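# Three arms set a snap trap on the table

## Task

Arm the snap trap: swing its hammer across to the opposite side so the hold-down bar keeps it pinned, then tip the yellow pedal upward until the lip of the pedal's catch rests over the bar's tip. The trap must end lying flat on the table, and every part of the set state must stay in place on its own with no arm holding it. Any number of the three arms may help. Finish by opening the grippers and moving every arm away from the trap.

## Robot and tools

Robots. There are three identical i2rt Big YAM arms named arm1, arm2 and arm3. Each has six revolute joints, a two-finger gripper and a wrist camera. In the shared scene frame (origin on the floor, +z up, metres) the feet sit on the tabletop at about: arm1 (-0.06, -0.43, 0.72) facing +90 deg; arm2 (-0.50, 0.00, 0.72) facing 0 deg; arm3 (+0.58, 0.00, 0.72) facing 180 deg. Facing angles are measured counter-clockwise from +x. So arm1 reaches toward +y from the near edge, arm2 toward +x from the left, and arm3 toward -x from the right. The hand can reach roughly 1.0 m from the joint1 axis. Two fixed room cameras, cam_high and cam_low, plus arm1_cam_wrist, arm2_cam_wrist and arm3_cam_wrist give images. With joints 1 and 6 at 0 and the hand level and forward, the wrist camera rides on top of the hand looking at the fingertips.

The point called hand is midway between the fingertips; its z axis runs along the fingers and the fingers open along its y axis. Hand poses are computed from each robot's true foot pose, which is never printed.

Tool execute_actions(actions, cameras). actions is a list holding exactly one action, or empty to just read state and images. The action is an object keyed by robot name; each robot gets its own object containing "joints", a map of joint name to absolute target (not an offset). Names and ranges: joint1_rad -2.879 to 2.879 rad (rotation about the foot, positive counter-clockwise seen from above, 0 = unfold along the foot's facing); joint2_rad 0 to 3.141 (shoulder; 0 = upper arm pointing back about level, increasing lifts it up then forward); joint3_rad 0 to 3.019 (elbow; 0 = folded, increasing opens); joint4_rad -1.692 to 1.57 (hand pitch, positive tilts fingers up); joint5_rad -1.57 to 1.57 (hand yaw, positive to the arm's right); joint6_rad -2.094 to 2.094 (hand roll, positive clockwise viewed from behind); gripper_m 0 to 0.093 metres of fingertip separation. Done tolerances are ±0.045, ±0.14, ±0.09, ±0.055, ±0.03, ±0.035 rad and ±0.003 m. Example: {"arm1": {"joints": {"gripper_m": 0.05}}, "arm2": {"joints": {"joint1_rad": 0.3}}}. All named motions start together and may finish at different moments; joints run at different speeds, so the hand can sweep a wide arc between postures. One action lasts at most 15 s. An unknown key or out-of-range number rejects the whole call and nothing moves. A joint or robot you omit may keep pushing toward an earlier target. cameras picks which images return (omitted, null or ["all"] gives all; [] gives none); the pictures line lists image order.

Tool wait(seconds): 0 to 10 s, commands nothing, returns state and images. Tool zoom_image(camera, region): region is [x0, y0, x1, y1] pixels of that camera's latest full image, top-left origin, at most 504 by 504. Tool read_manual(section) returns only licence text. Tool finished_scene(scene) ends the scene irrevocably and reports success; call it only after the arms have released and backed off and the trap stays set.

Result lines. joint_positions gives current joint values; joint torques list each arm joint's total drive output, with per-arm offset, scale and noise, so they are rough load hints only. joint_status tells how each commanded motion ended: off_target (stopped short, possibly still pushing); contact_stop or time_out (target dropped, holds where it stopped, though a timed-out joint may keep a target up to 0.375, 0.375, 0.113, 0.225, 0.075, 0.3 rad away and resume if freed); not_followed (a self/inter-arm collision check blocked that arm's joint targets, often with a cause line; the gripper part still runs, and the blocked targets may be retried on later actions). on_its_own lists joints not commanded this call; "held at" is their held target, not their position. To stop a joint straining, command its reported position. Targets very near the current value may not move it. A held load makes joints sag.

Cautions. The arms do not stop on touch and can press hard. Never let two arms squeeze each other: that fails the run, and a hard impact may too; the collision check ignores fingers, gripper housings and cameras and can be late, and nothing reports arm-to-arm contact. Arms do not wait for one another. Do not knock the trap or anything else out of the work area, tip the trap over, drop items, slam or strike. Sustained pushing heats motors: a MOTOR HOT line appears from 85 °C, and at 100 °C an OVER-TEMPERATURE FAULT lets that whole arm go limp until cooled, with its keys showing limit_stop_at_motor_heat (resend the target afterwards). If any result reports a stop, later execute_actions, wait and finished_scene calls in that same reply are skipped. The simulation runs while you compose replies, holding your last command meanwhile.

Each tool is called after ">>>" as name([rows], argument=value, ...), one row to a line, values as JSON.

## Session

>>> execute_actions(actions=[])

Scene clock: 0.00 s.
Joint torques (N m, as the arm reports them, + toward a larger angle): no reading
arm1.joint_positions: joint1_rad=-0.015 joint2_rad=+0.432 joint3_rad=+1.456 joint4_rad=-1.542 joint5_rad=-0.010 joint6_rad=+0.015 gripper_m=+0.095
arm1.joint_status: not commanded
arm1.hand: x=-0.0634 y=-0.3088 z=+1.3586 quat_wxyz=(-0.343, +0.617, -0.607, -0.364) (m; scene frame)
arm2.joint_positions: joint1_rad=+0.007 joint2_rad=+0.435 joint3_rad=+1.473 joint4_rad=-1.537 joint5_rad=-0.017 joint6_rad=+0.004 gripper_m=+0.094
arm2.joint_status: not commanded
arm2.hand: x=-0.3775 y=-0.0036 z=+1.3357 quat_wxyz=(-0.506, -0.007, -0.862, -0.006) (m; scene frame)
arm3.joint_positions: joint1_rad=-0.005 joint2_rad=+0.422 joint3_rad=+1.476 joint4_rad=-1.529 joint5_rad=-0.016 joint6_rad=+0.006 gripper_m=+0.094
arm3.joint_status: not commanded
arm3.hand: x=+0.4612 y=+0.0072 z=+1.3637 quat_wxyz=(-0.004, +0.857, -0.024, -0.516) (m; scene frame)
pictures: arm1_cam_wrist, arm2_cam_wrist, arm3_cam_wrist, cam_high, cam_low
Images, in order (width x height): arm1_cam_wrist 616x616, arm2_cam_wrist 616x616, arm3_cam_wrist 616x616, cam_high 504x504, cam_low 504x504.

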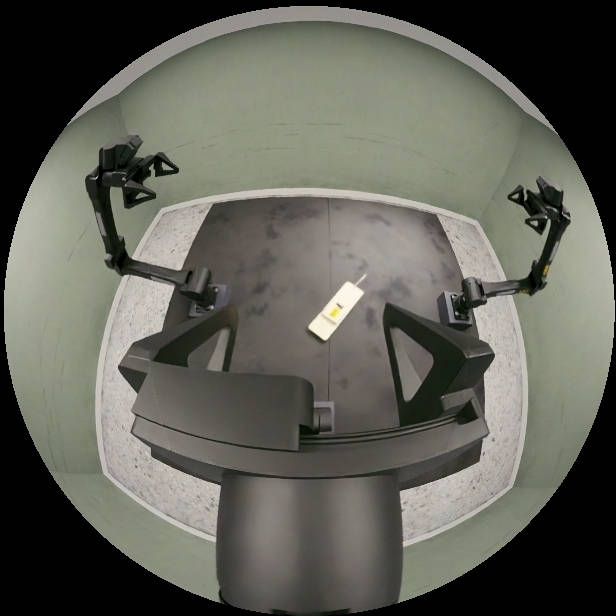

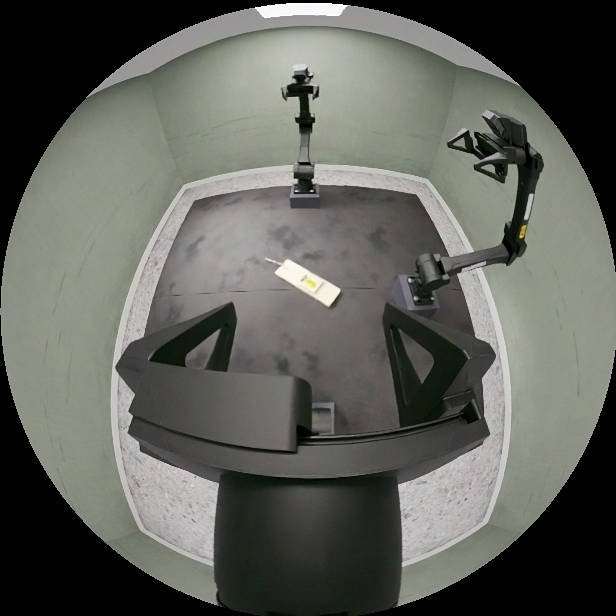

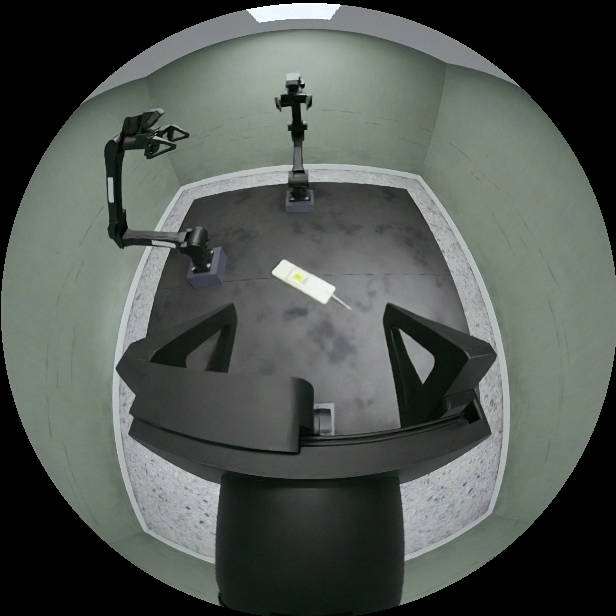

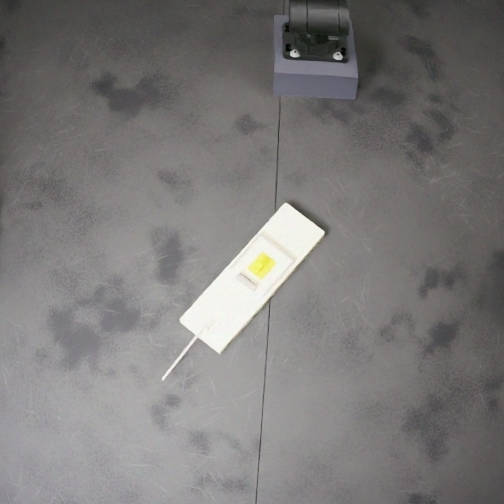

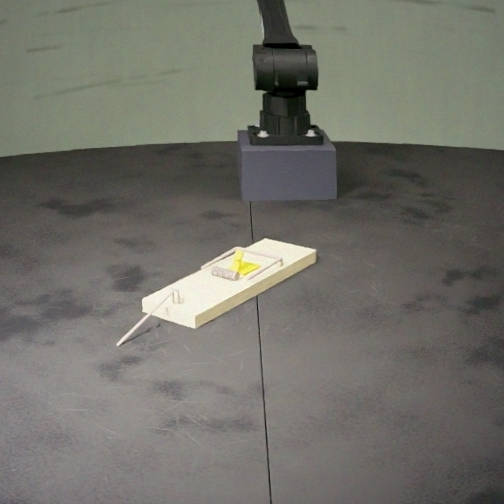

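>>> zoom_image(camera="cam_high", region=[150, 190, 350, 390])

>>> zoom_image(camera="cam_low", region=[100, 220, 340, 360])

>>> zoom_image(camera="arm1_cam_wrist", region=[290, 260, 390, 360])

>>> zoom_image(camera="arm2_cam_wrist", region=[255, 235, 355, 335])

>>> zoom_image(camera="arm3_cam_wrist", region=[260, 235, 360, 335])

Region (150, 190, 350, 390) of cam_high's 504x504 image, scaled by 2.520, with more detail than that image has.

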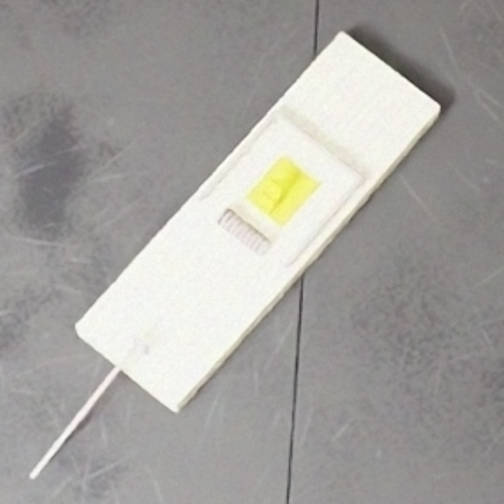

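Region (100, 220, 340, 360) of cam_low's 504x504 image, scaled by 2.100, with more detail than that image has; it fills the top 294 rows of this view, and the rest is white.

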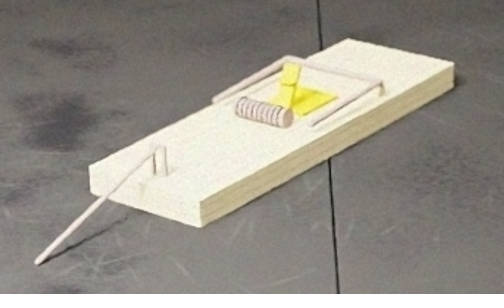

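Region (290, 260, 390, 360) of arm1_cam_wrist's 616x616 image, scaled by 5.040, with more detail than that image has.

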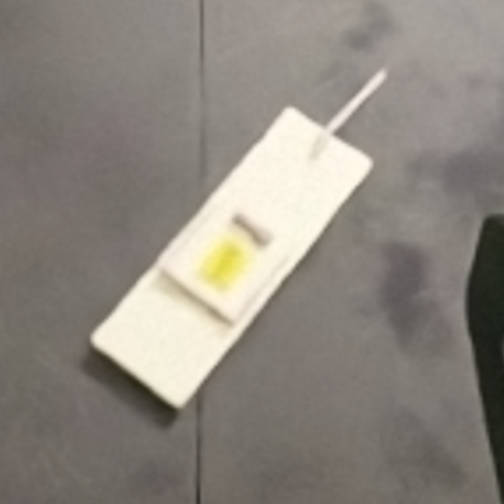

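Region (255, 235, 355, 335) of arm2_cam_wrist's 616x616 image, scaled by 5.040, with more detail than that image has.

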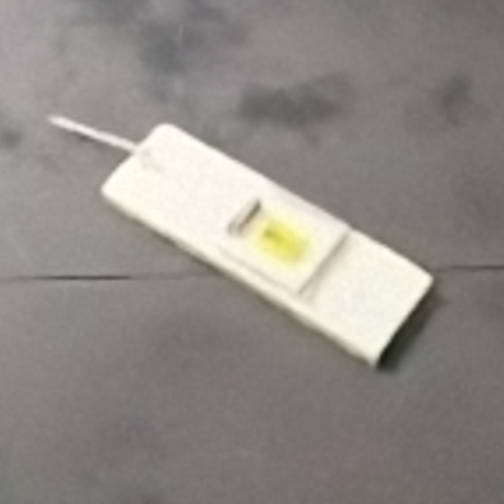

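Region (260, 235, 360, 335) of arm3_cam_wrist's 616x616 image, scaled by 5.040, with more detail than that image has.

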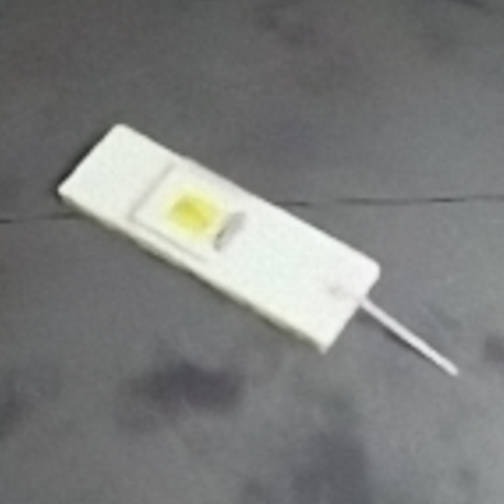

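>>> zoom_image(camera="arm3_cam_wrist", region=[170, 150, 350, 330])

>>> zoom_image(camera="arm2_cam_wrist", region=[260, 150, 460, 350])

>>> zoom_image(camera="arm1_cam_wrist", region=[170, 180, 490, 440])

Region (170, 150, 350, 330) of arm3_cam_wrist's 616x616 image, scaled by 2.800, with more detail than that image has.

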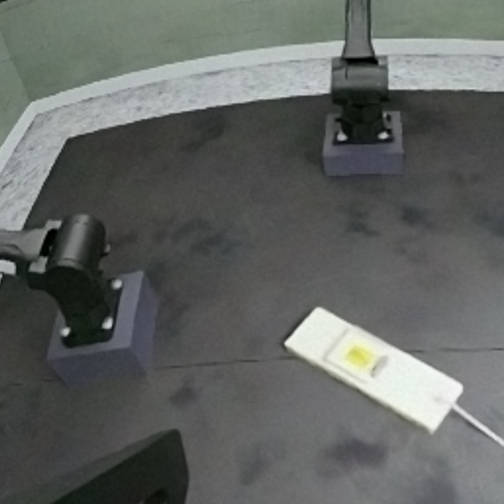

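Region (260, 150, 460, 350) of arm2_cam_wrist's 616x616 image, scaled by 2.520, with more detail than that image has.

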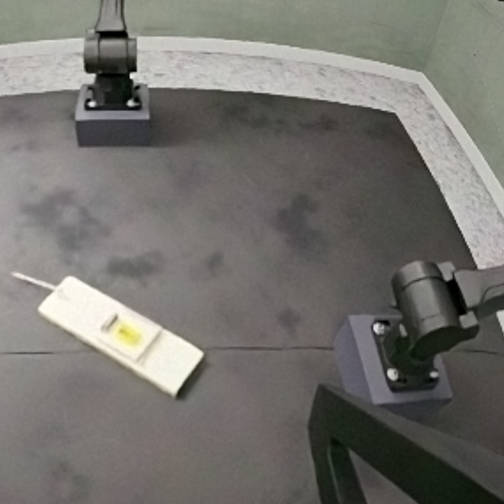

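Region (170, 180, 490, 440) of arm1_cam_wrist's 616x616 image, scaled by 1.575, with more detail than that image has; it fills the top 410 rows of this view, and the rest is white.

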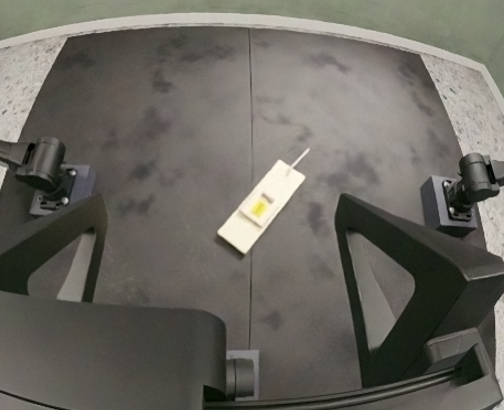

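>>> execute_actions([
  {"arm1": {"joints": {"joint1_rad": 0.35, "joint2_rad": 1.40, "joint3_rad": 0.288, "joint4_rad": 0.25, "joint5_rad": 0.65, "joint6_rad": 0.70}}, "arm2": {"joints": {"joint1_rad": 0.50, "joint2_rad": 2.05, "joint3_rad": 1.353, "joint4_rad": -0.44, "joint5_rad": 1.117, "joint6_rad": 1.285, "gripper_m": 0.0}}, "arm3": {"joints": {"joint1_rad": 0.279, "joint2_rad": 1.825, "joint3_rad": 0.989, "joint4_rad": -0.065, "joint5_rad": 0.451, "joint6_rad": 0.797, "gripper_m": 0.02}}},
])

Scene clock: 122.03 s.
Joint torques (N m, as the arm reports them, + toward a larger angle): arm1=[-0.92 -5.25  5.69  2.65  0.53  0.12] | arm2=[ -1.14 -15.16   7.86   1.1    0.8    0.05] | arm3=[  1.11 -18.04   6.35   2.49   0.65   0.03]
arm1.joint_positions: joint1_rad=+0.352 joint2_rad=+1.391 joint3_rad=+0.288 joint4_rad=+0.231 joint5_rad=+0.646 joint6_rad=+0.687 gripper_m=+0.095
arm1.joint_status: all done
arm1.hand: x=-0.0899 y=-0.0860 z=+0.8149 quat_wxyz=(-0.366, +0.444, -0.781, -0.241) (m; scene frame)
arm2.joint_positions: joint1_rad=+0.500 joint2_rad=+2.059 joint3_rad=+1.345 joint4_rad=-0.451 joint5_rad=+1.115 joint6_rad=+1.273 gripper_m=+0.001
arm2.joint_status: all done
arm2.hand: x=+0.1113 y=+0.1400 z=+0.8143 quat_wxyz=(-0.502, -0.422, -0.728, +0.201) (m; scene frame)
arm3.joint_positions: joint1_rad=+0.269 joint2_rad=+1.816 joint3_rad=+1.002 joint4_rad=-0.081 joint5_rad=+0.447 joint6_rad=+0.790 gripper_m=+0.020
arm3.joint_status: all done
arm3.hand: x=-0.0076 y=-0.0534 z=+0.8155 quat_wxyz=(-0.027, +0.864, -0.331, -0.377) (m; scene frame)
pictures: arm1_cam_wrist, arm2_cam_wrist, arm3_cam_wrist, cam_high, cam_low
Images, in order (width x height): arm1_cam_wrist 616x616, arm2_cam_wrist 616x616, arm3_cam_wrist 616x616, cam_high 504x504, cam_low 504x504.

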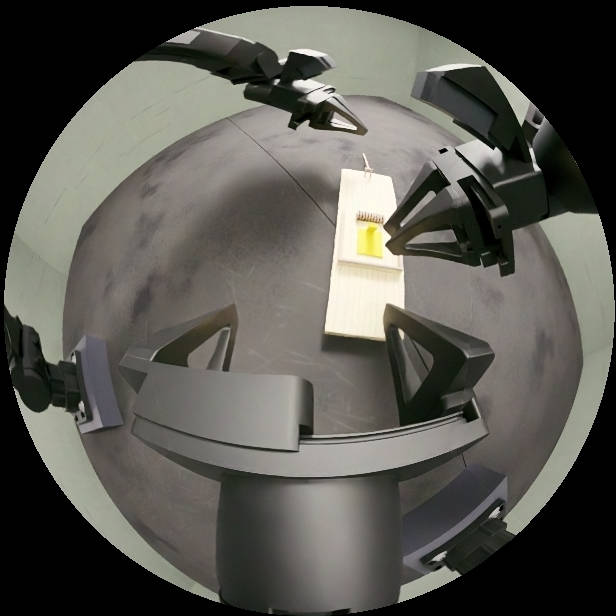

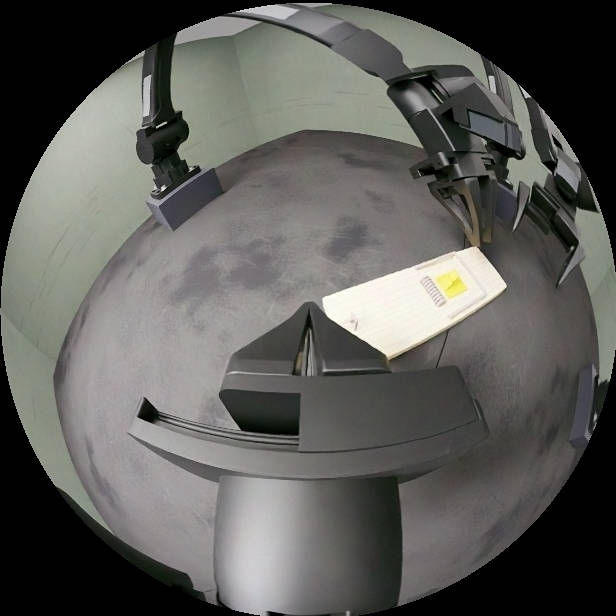

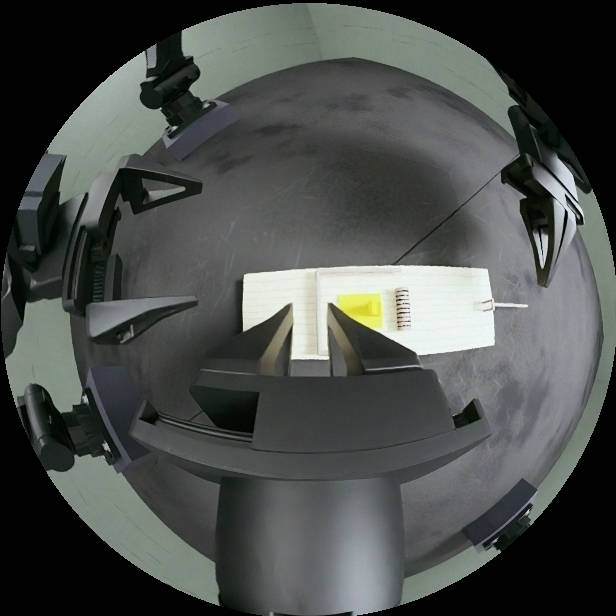

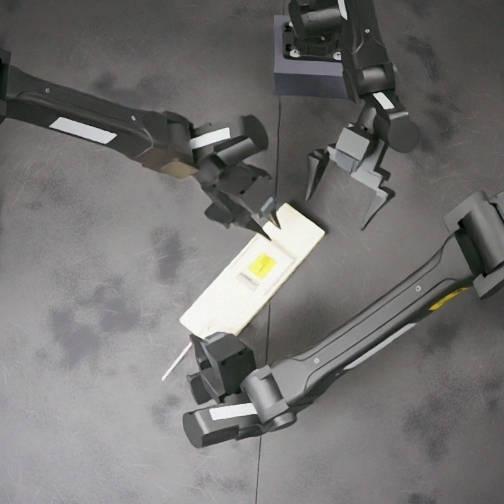

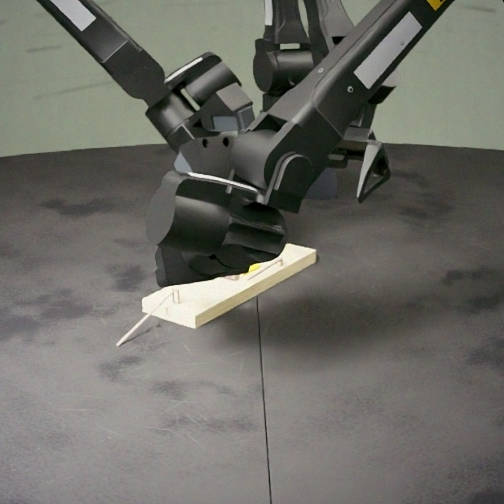

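>>> zoom_image(camera="arm3_cam_wrist", region=[230, 250, 430, 370])

>>> zoom_image(camera="arm3_cam_wrist", region=[380, 250, 540, 370])

>>> zoom_image(camera="arm1_cam_wrist", region=[300, 230, 420, 350])

>>> zoom_image(camera="arm1_cam_wrist", region=[310, 140, 430, 260])

>>> zoom_image(camera="arm2_cam_wrist", region=[280, 240, 520, 380])

Region (230, 250, 430, 370) of arm3_cam_wrist's 616x616 image, scaled by 2.520, with more detail than that image has; it fills the top 302 rows of this view, and the rest is white.

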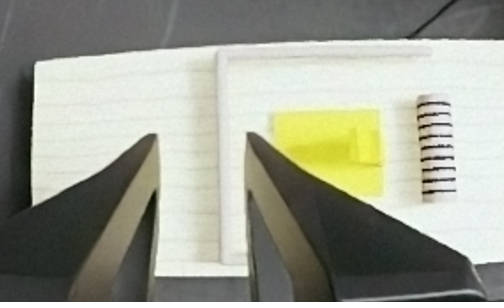

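Region (380, 250, 540, 370) of arm3_cam_wrist's 616x616 image, scaled by 3.150, with more detail than that image has; it fills the top 378 rows of this view, and the rest is white.

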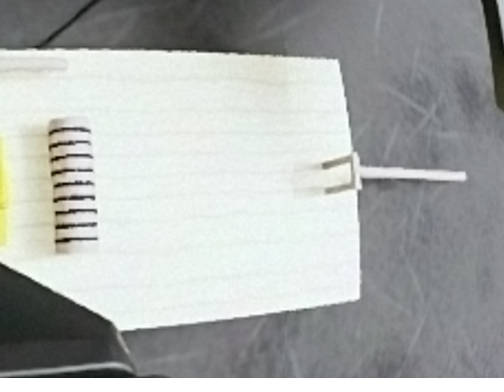

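Region (300, 230, 420, 350) of arm1_cam_wrist's 616x616 image, scaled by 4.200, with more detail than that image has.

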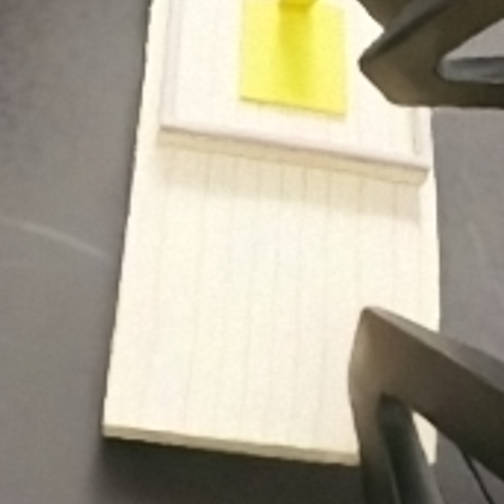

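Region (310, 140, 430, 260) of arm1_cam_wrist's 616x616 image, scaled by 4.200, with more detail than that image has.

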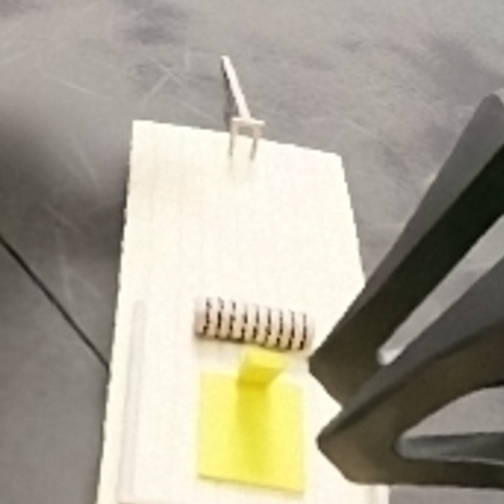

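Region (280, 240, 520, 380) of arm2_cam_wrist's 616x616 image, scaled by 2.100, with more detail than that image has; it fills the top 294 rows of this view, and the rest is white.

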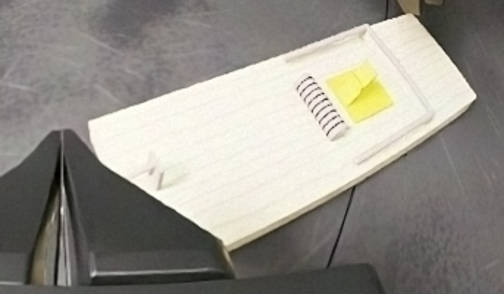

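>>> zoom_image(camera="arm2_cam_wrist", region=[290, 275, 410, 375])

>>> zoom_image(camera="arm1_cam_wrist", region=[315, 295, 415, 355])

>>> zoom_image(camera="arm3_cam_wrist", region=[270, 260, 370, 370])

Region (290, 275, 410, 375) of arm2_cam_wrist's 616x616 image, scaled by 4.200, with more detail than that image has.

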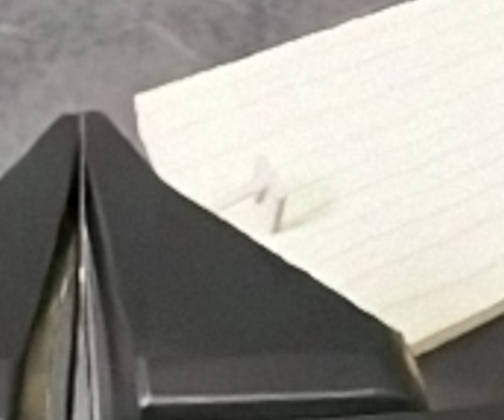

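Region (315, 295, 415, 355) of arm1_cam_wrist's 616x616 image, scaled by 5.040, with more detail than that image has; it fills the top 302 rows of this view, and the rest is white.

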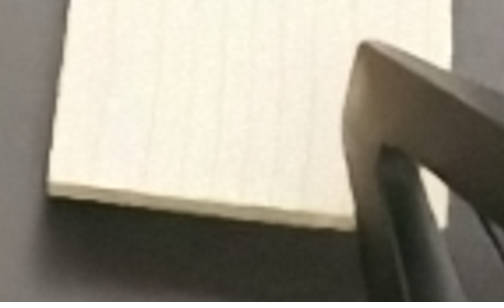

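Region (270, 260, 370, 370) of arm3_cam_wrist's 616x616 image, scaled by 4.582, with more detail than that image has; it fills the left 458 columns of this view, and the rest is white.

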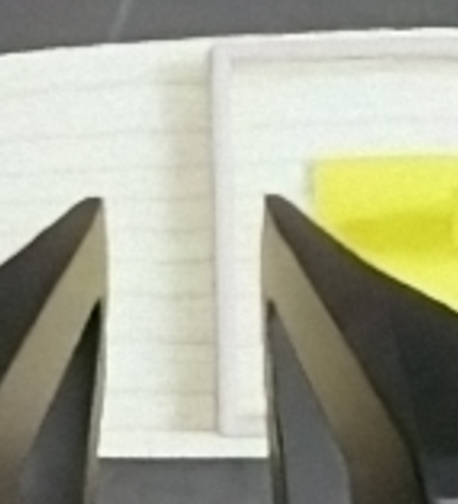

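>>> zoom_image(camera="arm3_cam_wrist", region=[236, 260, 336, 290])

>>> zoom_image(camera="arm3_cam_wrist", region=[400, 255, 510, 365])

>>> zoom_image(camera="arm2_cam_wrist", region=[400, 140, 600, 320])

Region (236, 260, 336, 290) of arm3_cam_wrist's 616x616 image, scaled by 5.040, with more detail than that image has; it fills the top 151 rows of this view, and the rest is white.

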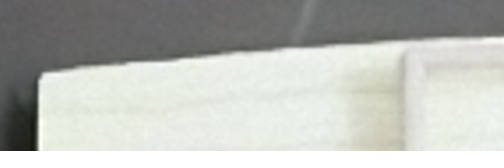

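Region (400, 255, 510, 365) of arm3_cam_wrist's 616x616 image, scaled by 4.582, with more detail than that image has.

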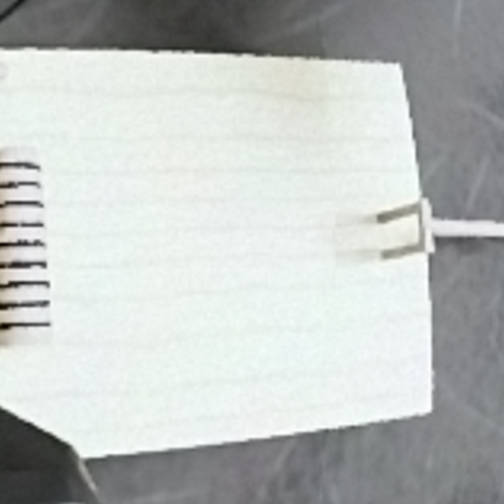

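Region (400, 140, 600, 320) of arm2_cam_wrist's 616x616 image, scaled by 2.520, with more detail than that image has; it fills the top 454 rows of this view, and the rest is white.

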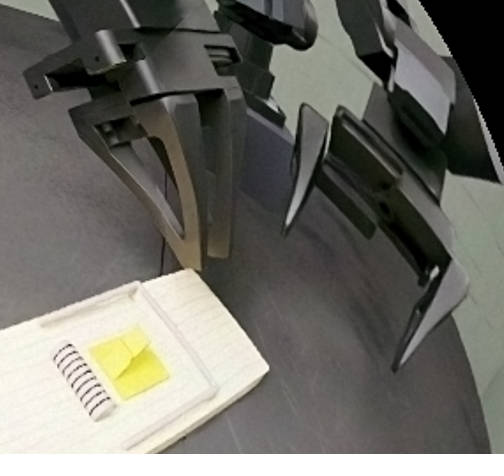

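>>> execute_actions([
  {"arm1": {"joints": {"joint1_rad": 0.202, "joint2_rad": 1.845, "joint3_rad": 0.269, "joint4_rad": 0.663}}, "arm2": {"joints": {"joint1_rad": 0.516, "joint2_rad": 2.193, "joint4_rad": -0.367}}, "arm3": {"joints": {"joint1_rad": 0.290, "joint2_rad": 1.938, "joint4_rad": 0.007}}},
])

Scene clock: 243.17 s.
Joint torques (N m, as the arm reports them, + toward a larger angle): arm1=[-1.18 -7.01  1.14  2.56  0.42  0.08] | arm2=[ -0.71 -15.19   6.8    0.95   0.28   0.06] | arm3=[  1.35 -17.86   5.67   2.09   0.23   0.04]
arm1.joint_positions: joint1_rad=+0.201 joint2_rad=+1.834 joint3_rad=+0.274 joint4_rad=+0.645 joint5_rad=+0.649 joint6_rad=+0.690 gripper_m=+0.095
arm1.joint_status: all done
arm1.hand: x=-0.0351 y=-0.0962 z=+0.7315 quat_wxyz=(-0.381, +0.392, -0.815, -0.193) (m; scene frame)
arm2.joint_positions: joint1_rad=+0.510 joint2_rad=+2.203 joint3_rad=+1.345 joint4_rad=-0.377 joint5_rad=+1.126 joint6_rad=+1.274 gripper_m=+0.001
arm2.joint_status: all done
arm2.hand: x=+0.1023 y=+0.1421 z=+0.7363 quat_wxyz=(-0.491, -0.403, -0.739, +0.226) (m; scene frame)
arm3.joint_positions: joint1_rad=+0.276 joint2_rad=+1.921 joint3_rad=+1.000 joint4_rad=-0.001 joint5_rad=+0.457 joint6_rad=+0.790 gripper_m=+0.020
arm3.joint_status: all done
arm3.hand: x=-0.0064 y=-0.0565 z=+0.7672 quat_wxyz=(-0.036, +0.869, -0.327, -0.369) (m; scene frame)
pictures: arm1_cam_wrist, arm2_cam_wrist, arm3_cam_wrist, cam_high, cam_low
Images, in order (width x height): arm1_cam_wrist 616x616, arm2_cam_wrist 616x616, arm3_cam_wrist 616x616, cam_high 504x504, cam_low 504x504.

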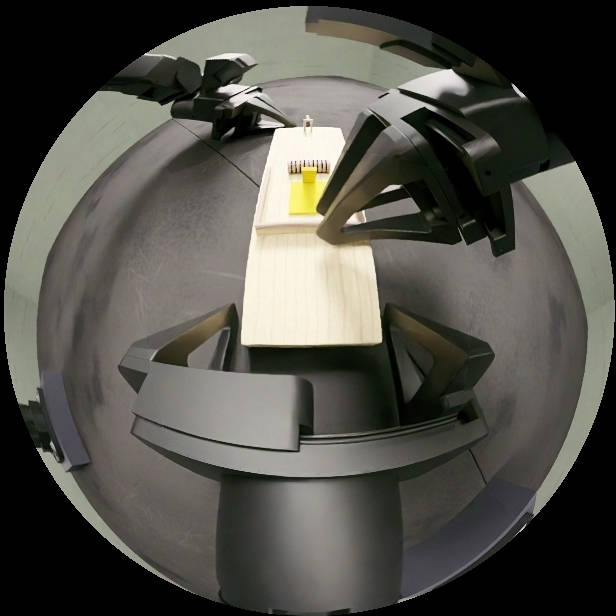

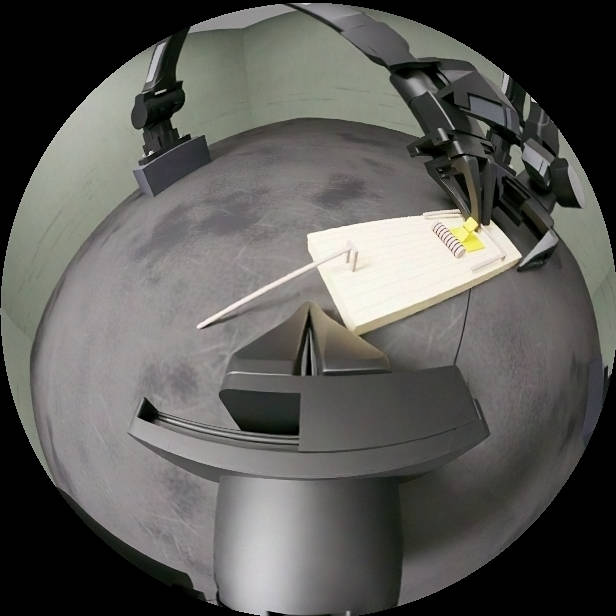

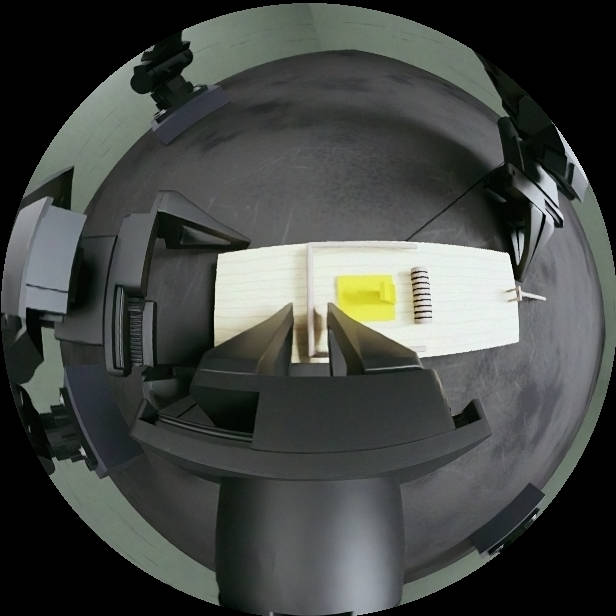

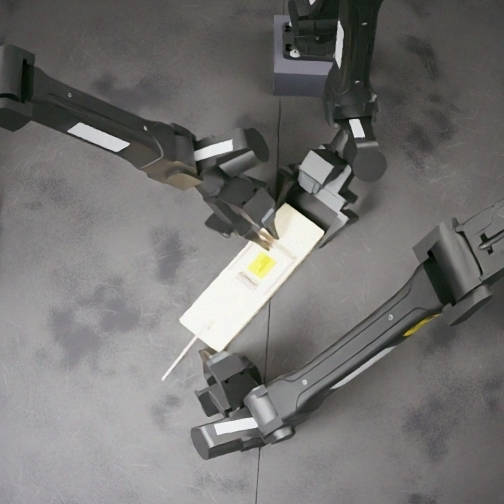

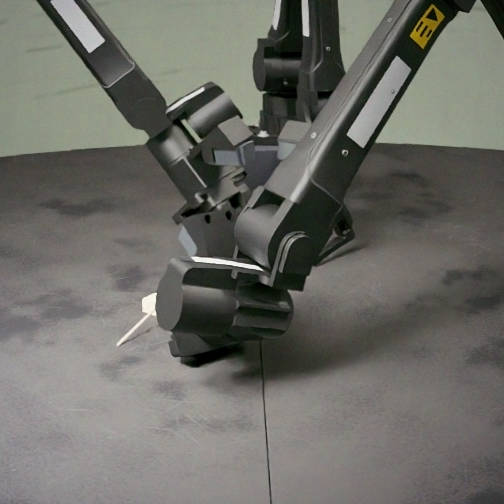

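>>> zoom_image(camera="arm3_cam_wrist", region=[250, 235, 410, 375])

>>> zoom_image(camera="arm1_cam_wrist", region=[245, 150, 405, 270])

>>> zoom_image(camera="arm1_cam_wrist", region=[210, 280, 410, 370])

>>> zoom_image(camera="arm2_cam_wrist", region=[190, 220, 400, 350])

Region (250, 235, 410, 375) of arm3_cam_wrist's 616x616 image, scaled by 3.150, with more detail than that image has; it fills the top 441 rows of this view, and the rest is white.

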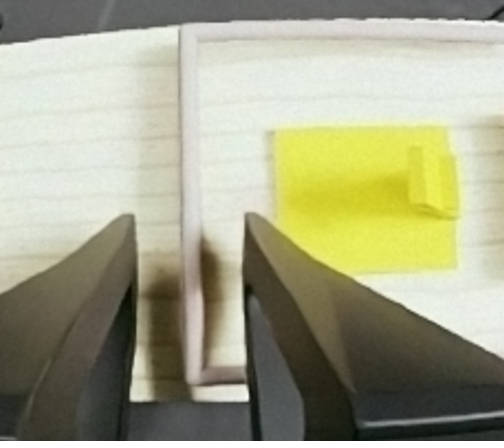

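Region (245, 150, 405, 270) of arm1_cam_wrist's 616x616 image, scaled by 3.150, with more detail than that image has; it fills the top 378 rows of this view, and the rest is white.

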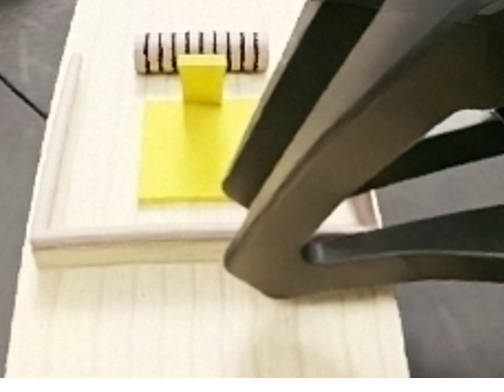

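Region (210, 280, 410, 370) of arm1_cam_wrist's 616x616 image, scaled by 2.520, with more detail than that image has; it fills the top 227 rows of this view, and the rest is white.

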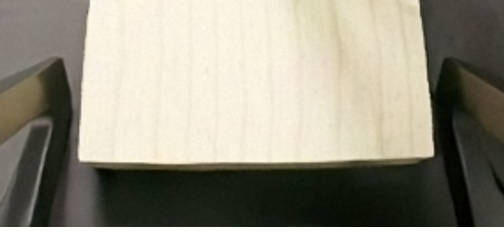

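Region (190, 220, 400, 350) of arm2_cam_wrist's 616x616 image, scaled by 2.400, with more detail than that image has; it fills the top 312 rows of this view, and the rest is white.

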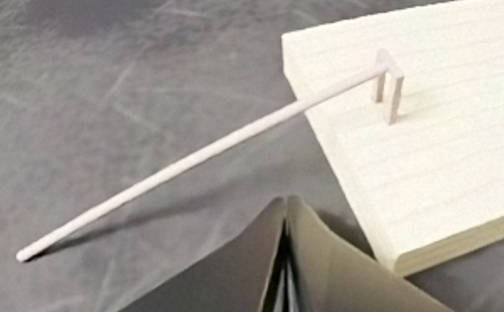

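>>> zoom_image(camera="arm2_cam_wrist", region=[415, 175, 535, 285])

>>> zoom_image(camera="cam_high", region=[225, 195, 345, 295])

>>> zoom_image(camera="arm1_cam_wrist", region=[300, 195, 390, 255])

Region (415, 175, 535, 285) of arm2_cam_wrist's 616x616 image, scaled by 4.200, with more detail than that image has; it fills the top 462 rows of this view, and the rest is white.

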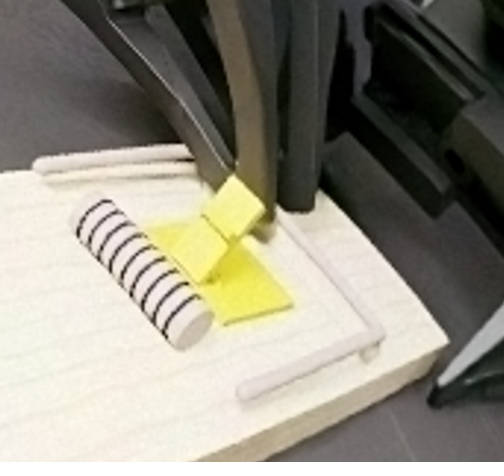

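Region (225, 195, 345, 295) of cam_high's 504x504 image, scaled by 4.200, with more detail than that image has.

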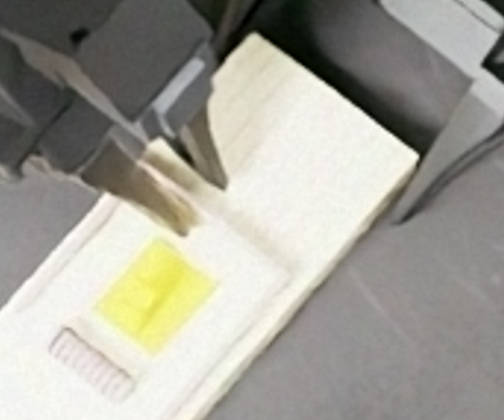

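Region (300, 195, 390, 255) of arm1_cam_wrist's 616x616 image, scaled by 5.600, with more detail than that image has.

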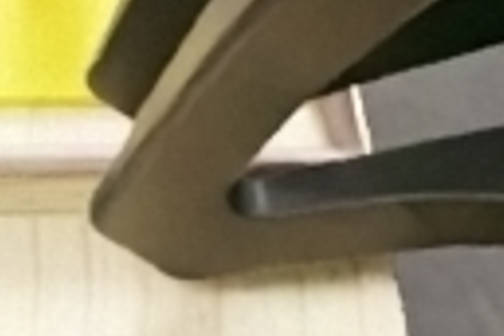

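>>> execute_actions([
  {"arm1": {"joints": {"gripper_m": 0.07}}, "arm2": {"joints": {"joint1_rad": 0.459, "joint4_rad": -0.279}}, "arm3": {"joints": {"joint1_rad": 0.298, "joint2_rad": 1.958, "joint4_rad": -0.035, "joint5_rad": 0.44, "gripper_m": 0.0}}},
])

Scene clock: 325.70 s.
Joint torques (N m, as the arm reports them, + toward a larger angle): arm1=[-0.87 -7.06  1.32  2.59  0.36  0.05] | arm2=[ -0.96 -15.21   6.87   1.22   0.6    0.04] | arm3=[  1.97 -16.29   5.67   0.51   0.02   0.04]
arm1.joint_positions: joint1_rad=+0.201 joint2_rad=+1.834 joint3_rad=+0.272 joint4_rad=+0.645 joint5_rad=+0.650 joint6_rad=+0.690 gripper_m=+0.079
arm1.joint_status: gripper_m off_target (ended at +0.079, target +0.070)
arm1.hand: x=-0.0348 y=-0.0969 z=+0.7314 quat_wxyz=(-0.381, +0.392, -0.815, -0.192) (m; scene frame)
arm2.joint_positions: joint1_rad=+0.455 joint2_rad=+2.203 joint3_rad=+1.345 joint4_rad=-0.292 joint5_rad=+1.119 joint6_rad=+1.274 gripper_m=+0.001
arm2.joint_status: all done
arm2.hand: x=+0.1200 y=+0.1143 z=+0.7396 quat_wxyz=(-0.502, -0.441, -0.714, +0.208) (m; scene frame)
arm3.joint_positions: joint1_rad=+0.276 joint2_rad=+1.921 joint3_rad=+1.000 joint4_rad=-0.010 joint5_rad=+0.451 joint6_rad=+0.790 gripper_m=+0.001
arm3.joint_status: all done
arm3.hand: x=-0.0049 y=-0.0571 z=+0.7657 quat_wxyz=(-0.036, +0.872, -0.326, -0.364) (m; scene frame)
pictures: arm1_cam_wrist, arm2_cam_wrist, arm3_cam_wrist, cam_high, cam_low
Images, in order (width x height): arm1_cam_wrist 616x616, arm2_cam_wrist 616x616, arm3_cam_wrist 616x616, cam_high 504x504, cam_low 504x504.

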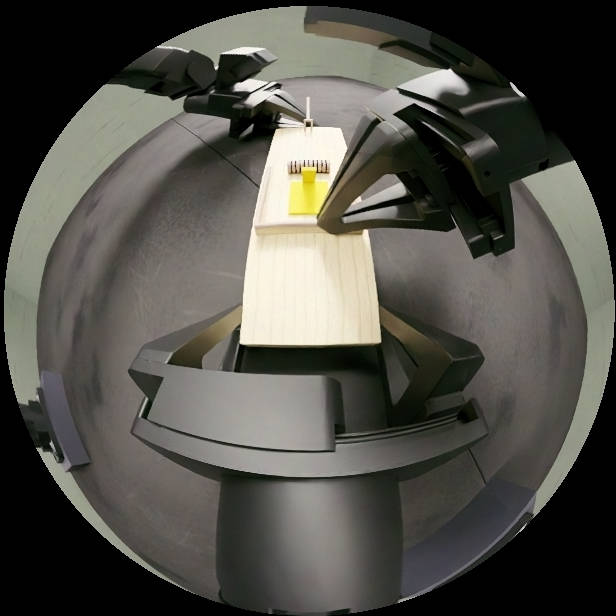

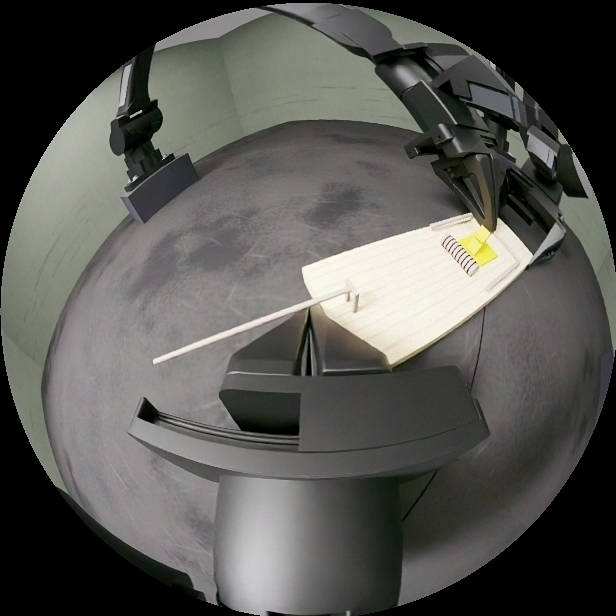

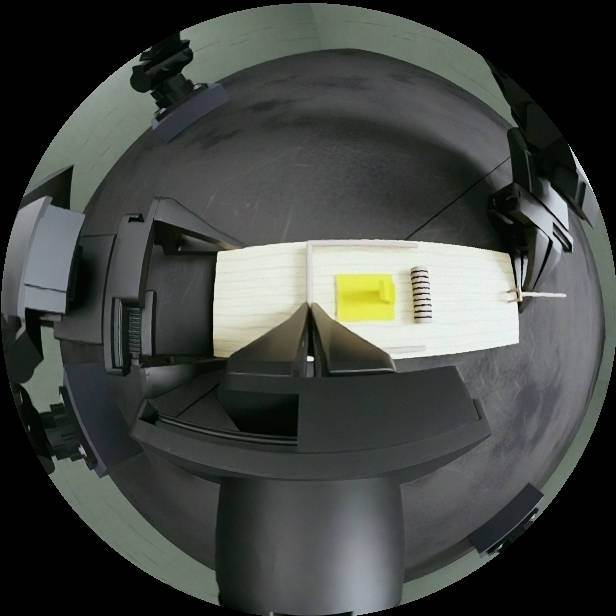

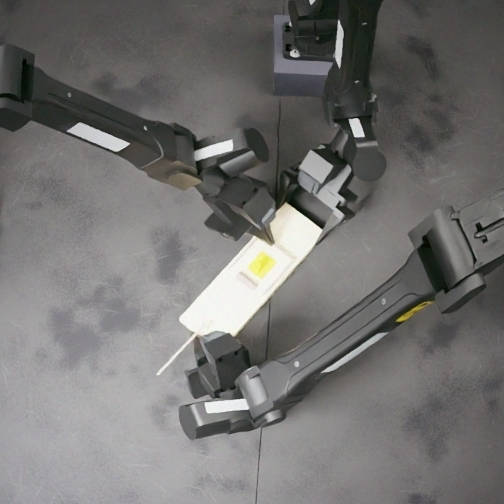

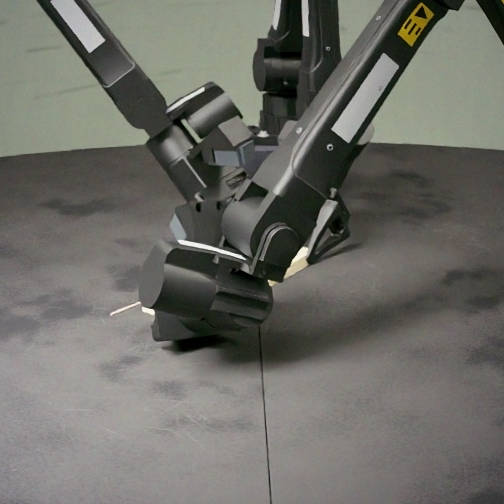

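>>> zoom_image(camera="arm3_cam_wrist", region=[270, 280, 360, 375])

>>> zoom_image(camera="arm1_cam_wrist", region=[290, 190, 390, 250])

>>> zoom_image(camera="arm2_cam_wrist", region=[425, 185, 535, 295])

>>> zoom_image(camera="cam_high", region=[235, 205, 315, 275])

Region (270, 280, 360, 375) of arm3_cam_wrist's 616x616 image, scaled by 5.305, with more detail than that image has; it fills the left 477 columns of this view, and the rest is white.

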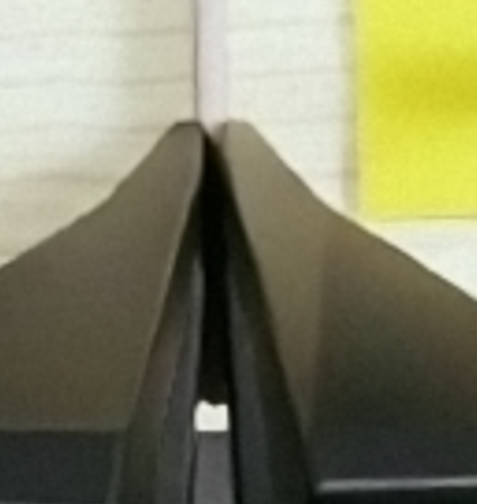

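Region (290, 190, 390, 250) of arm1_cam_wrist's 616x616 image, scaled by 5.040, with more detail than that image has; it fills the top 302 rows of this view, and the rest is white.

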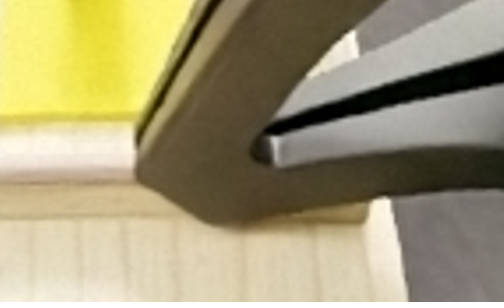

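Region (425, 185, 535, 295) of arm2_cam_wrist's 616x616 image, scaled by 4.582, with more detail than that image has.

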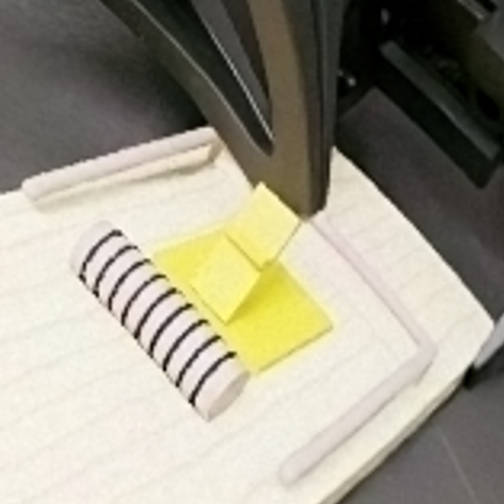

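Region (235, 205, 315, 275) of cam_high's 504x504 image, scaled by 6.300, with more detail than that image has; it fills the top 441 rows of this view, and the rest is white.

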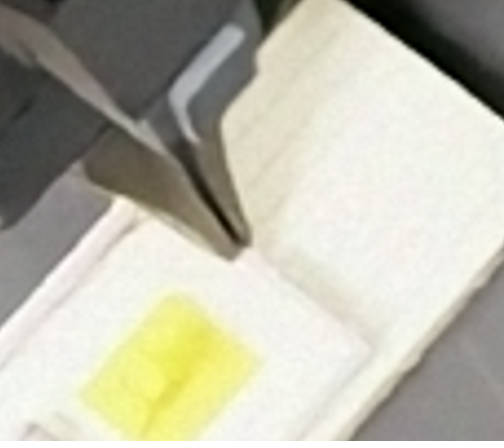

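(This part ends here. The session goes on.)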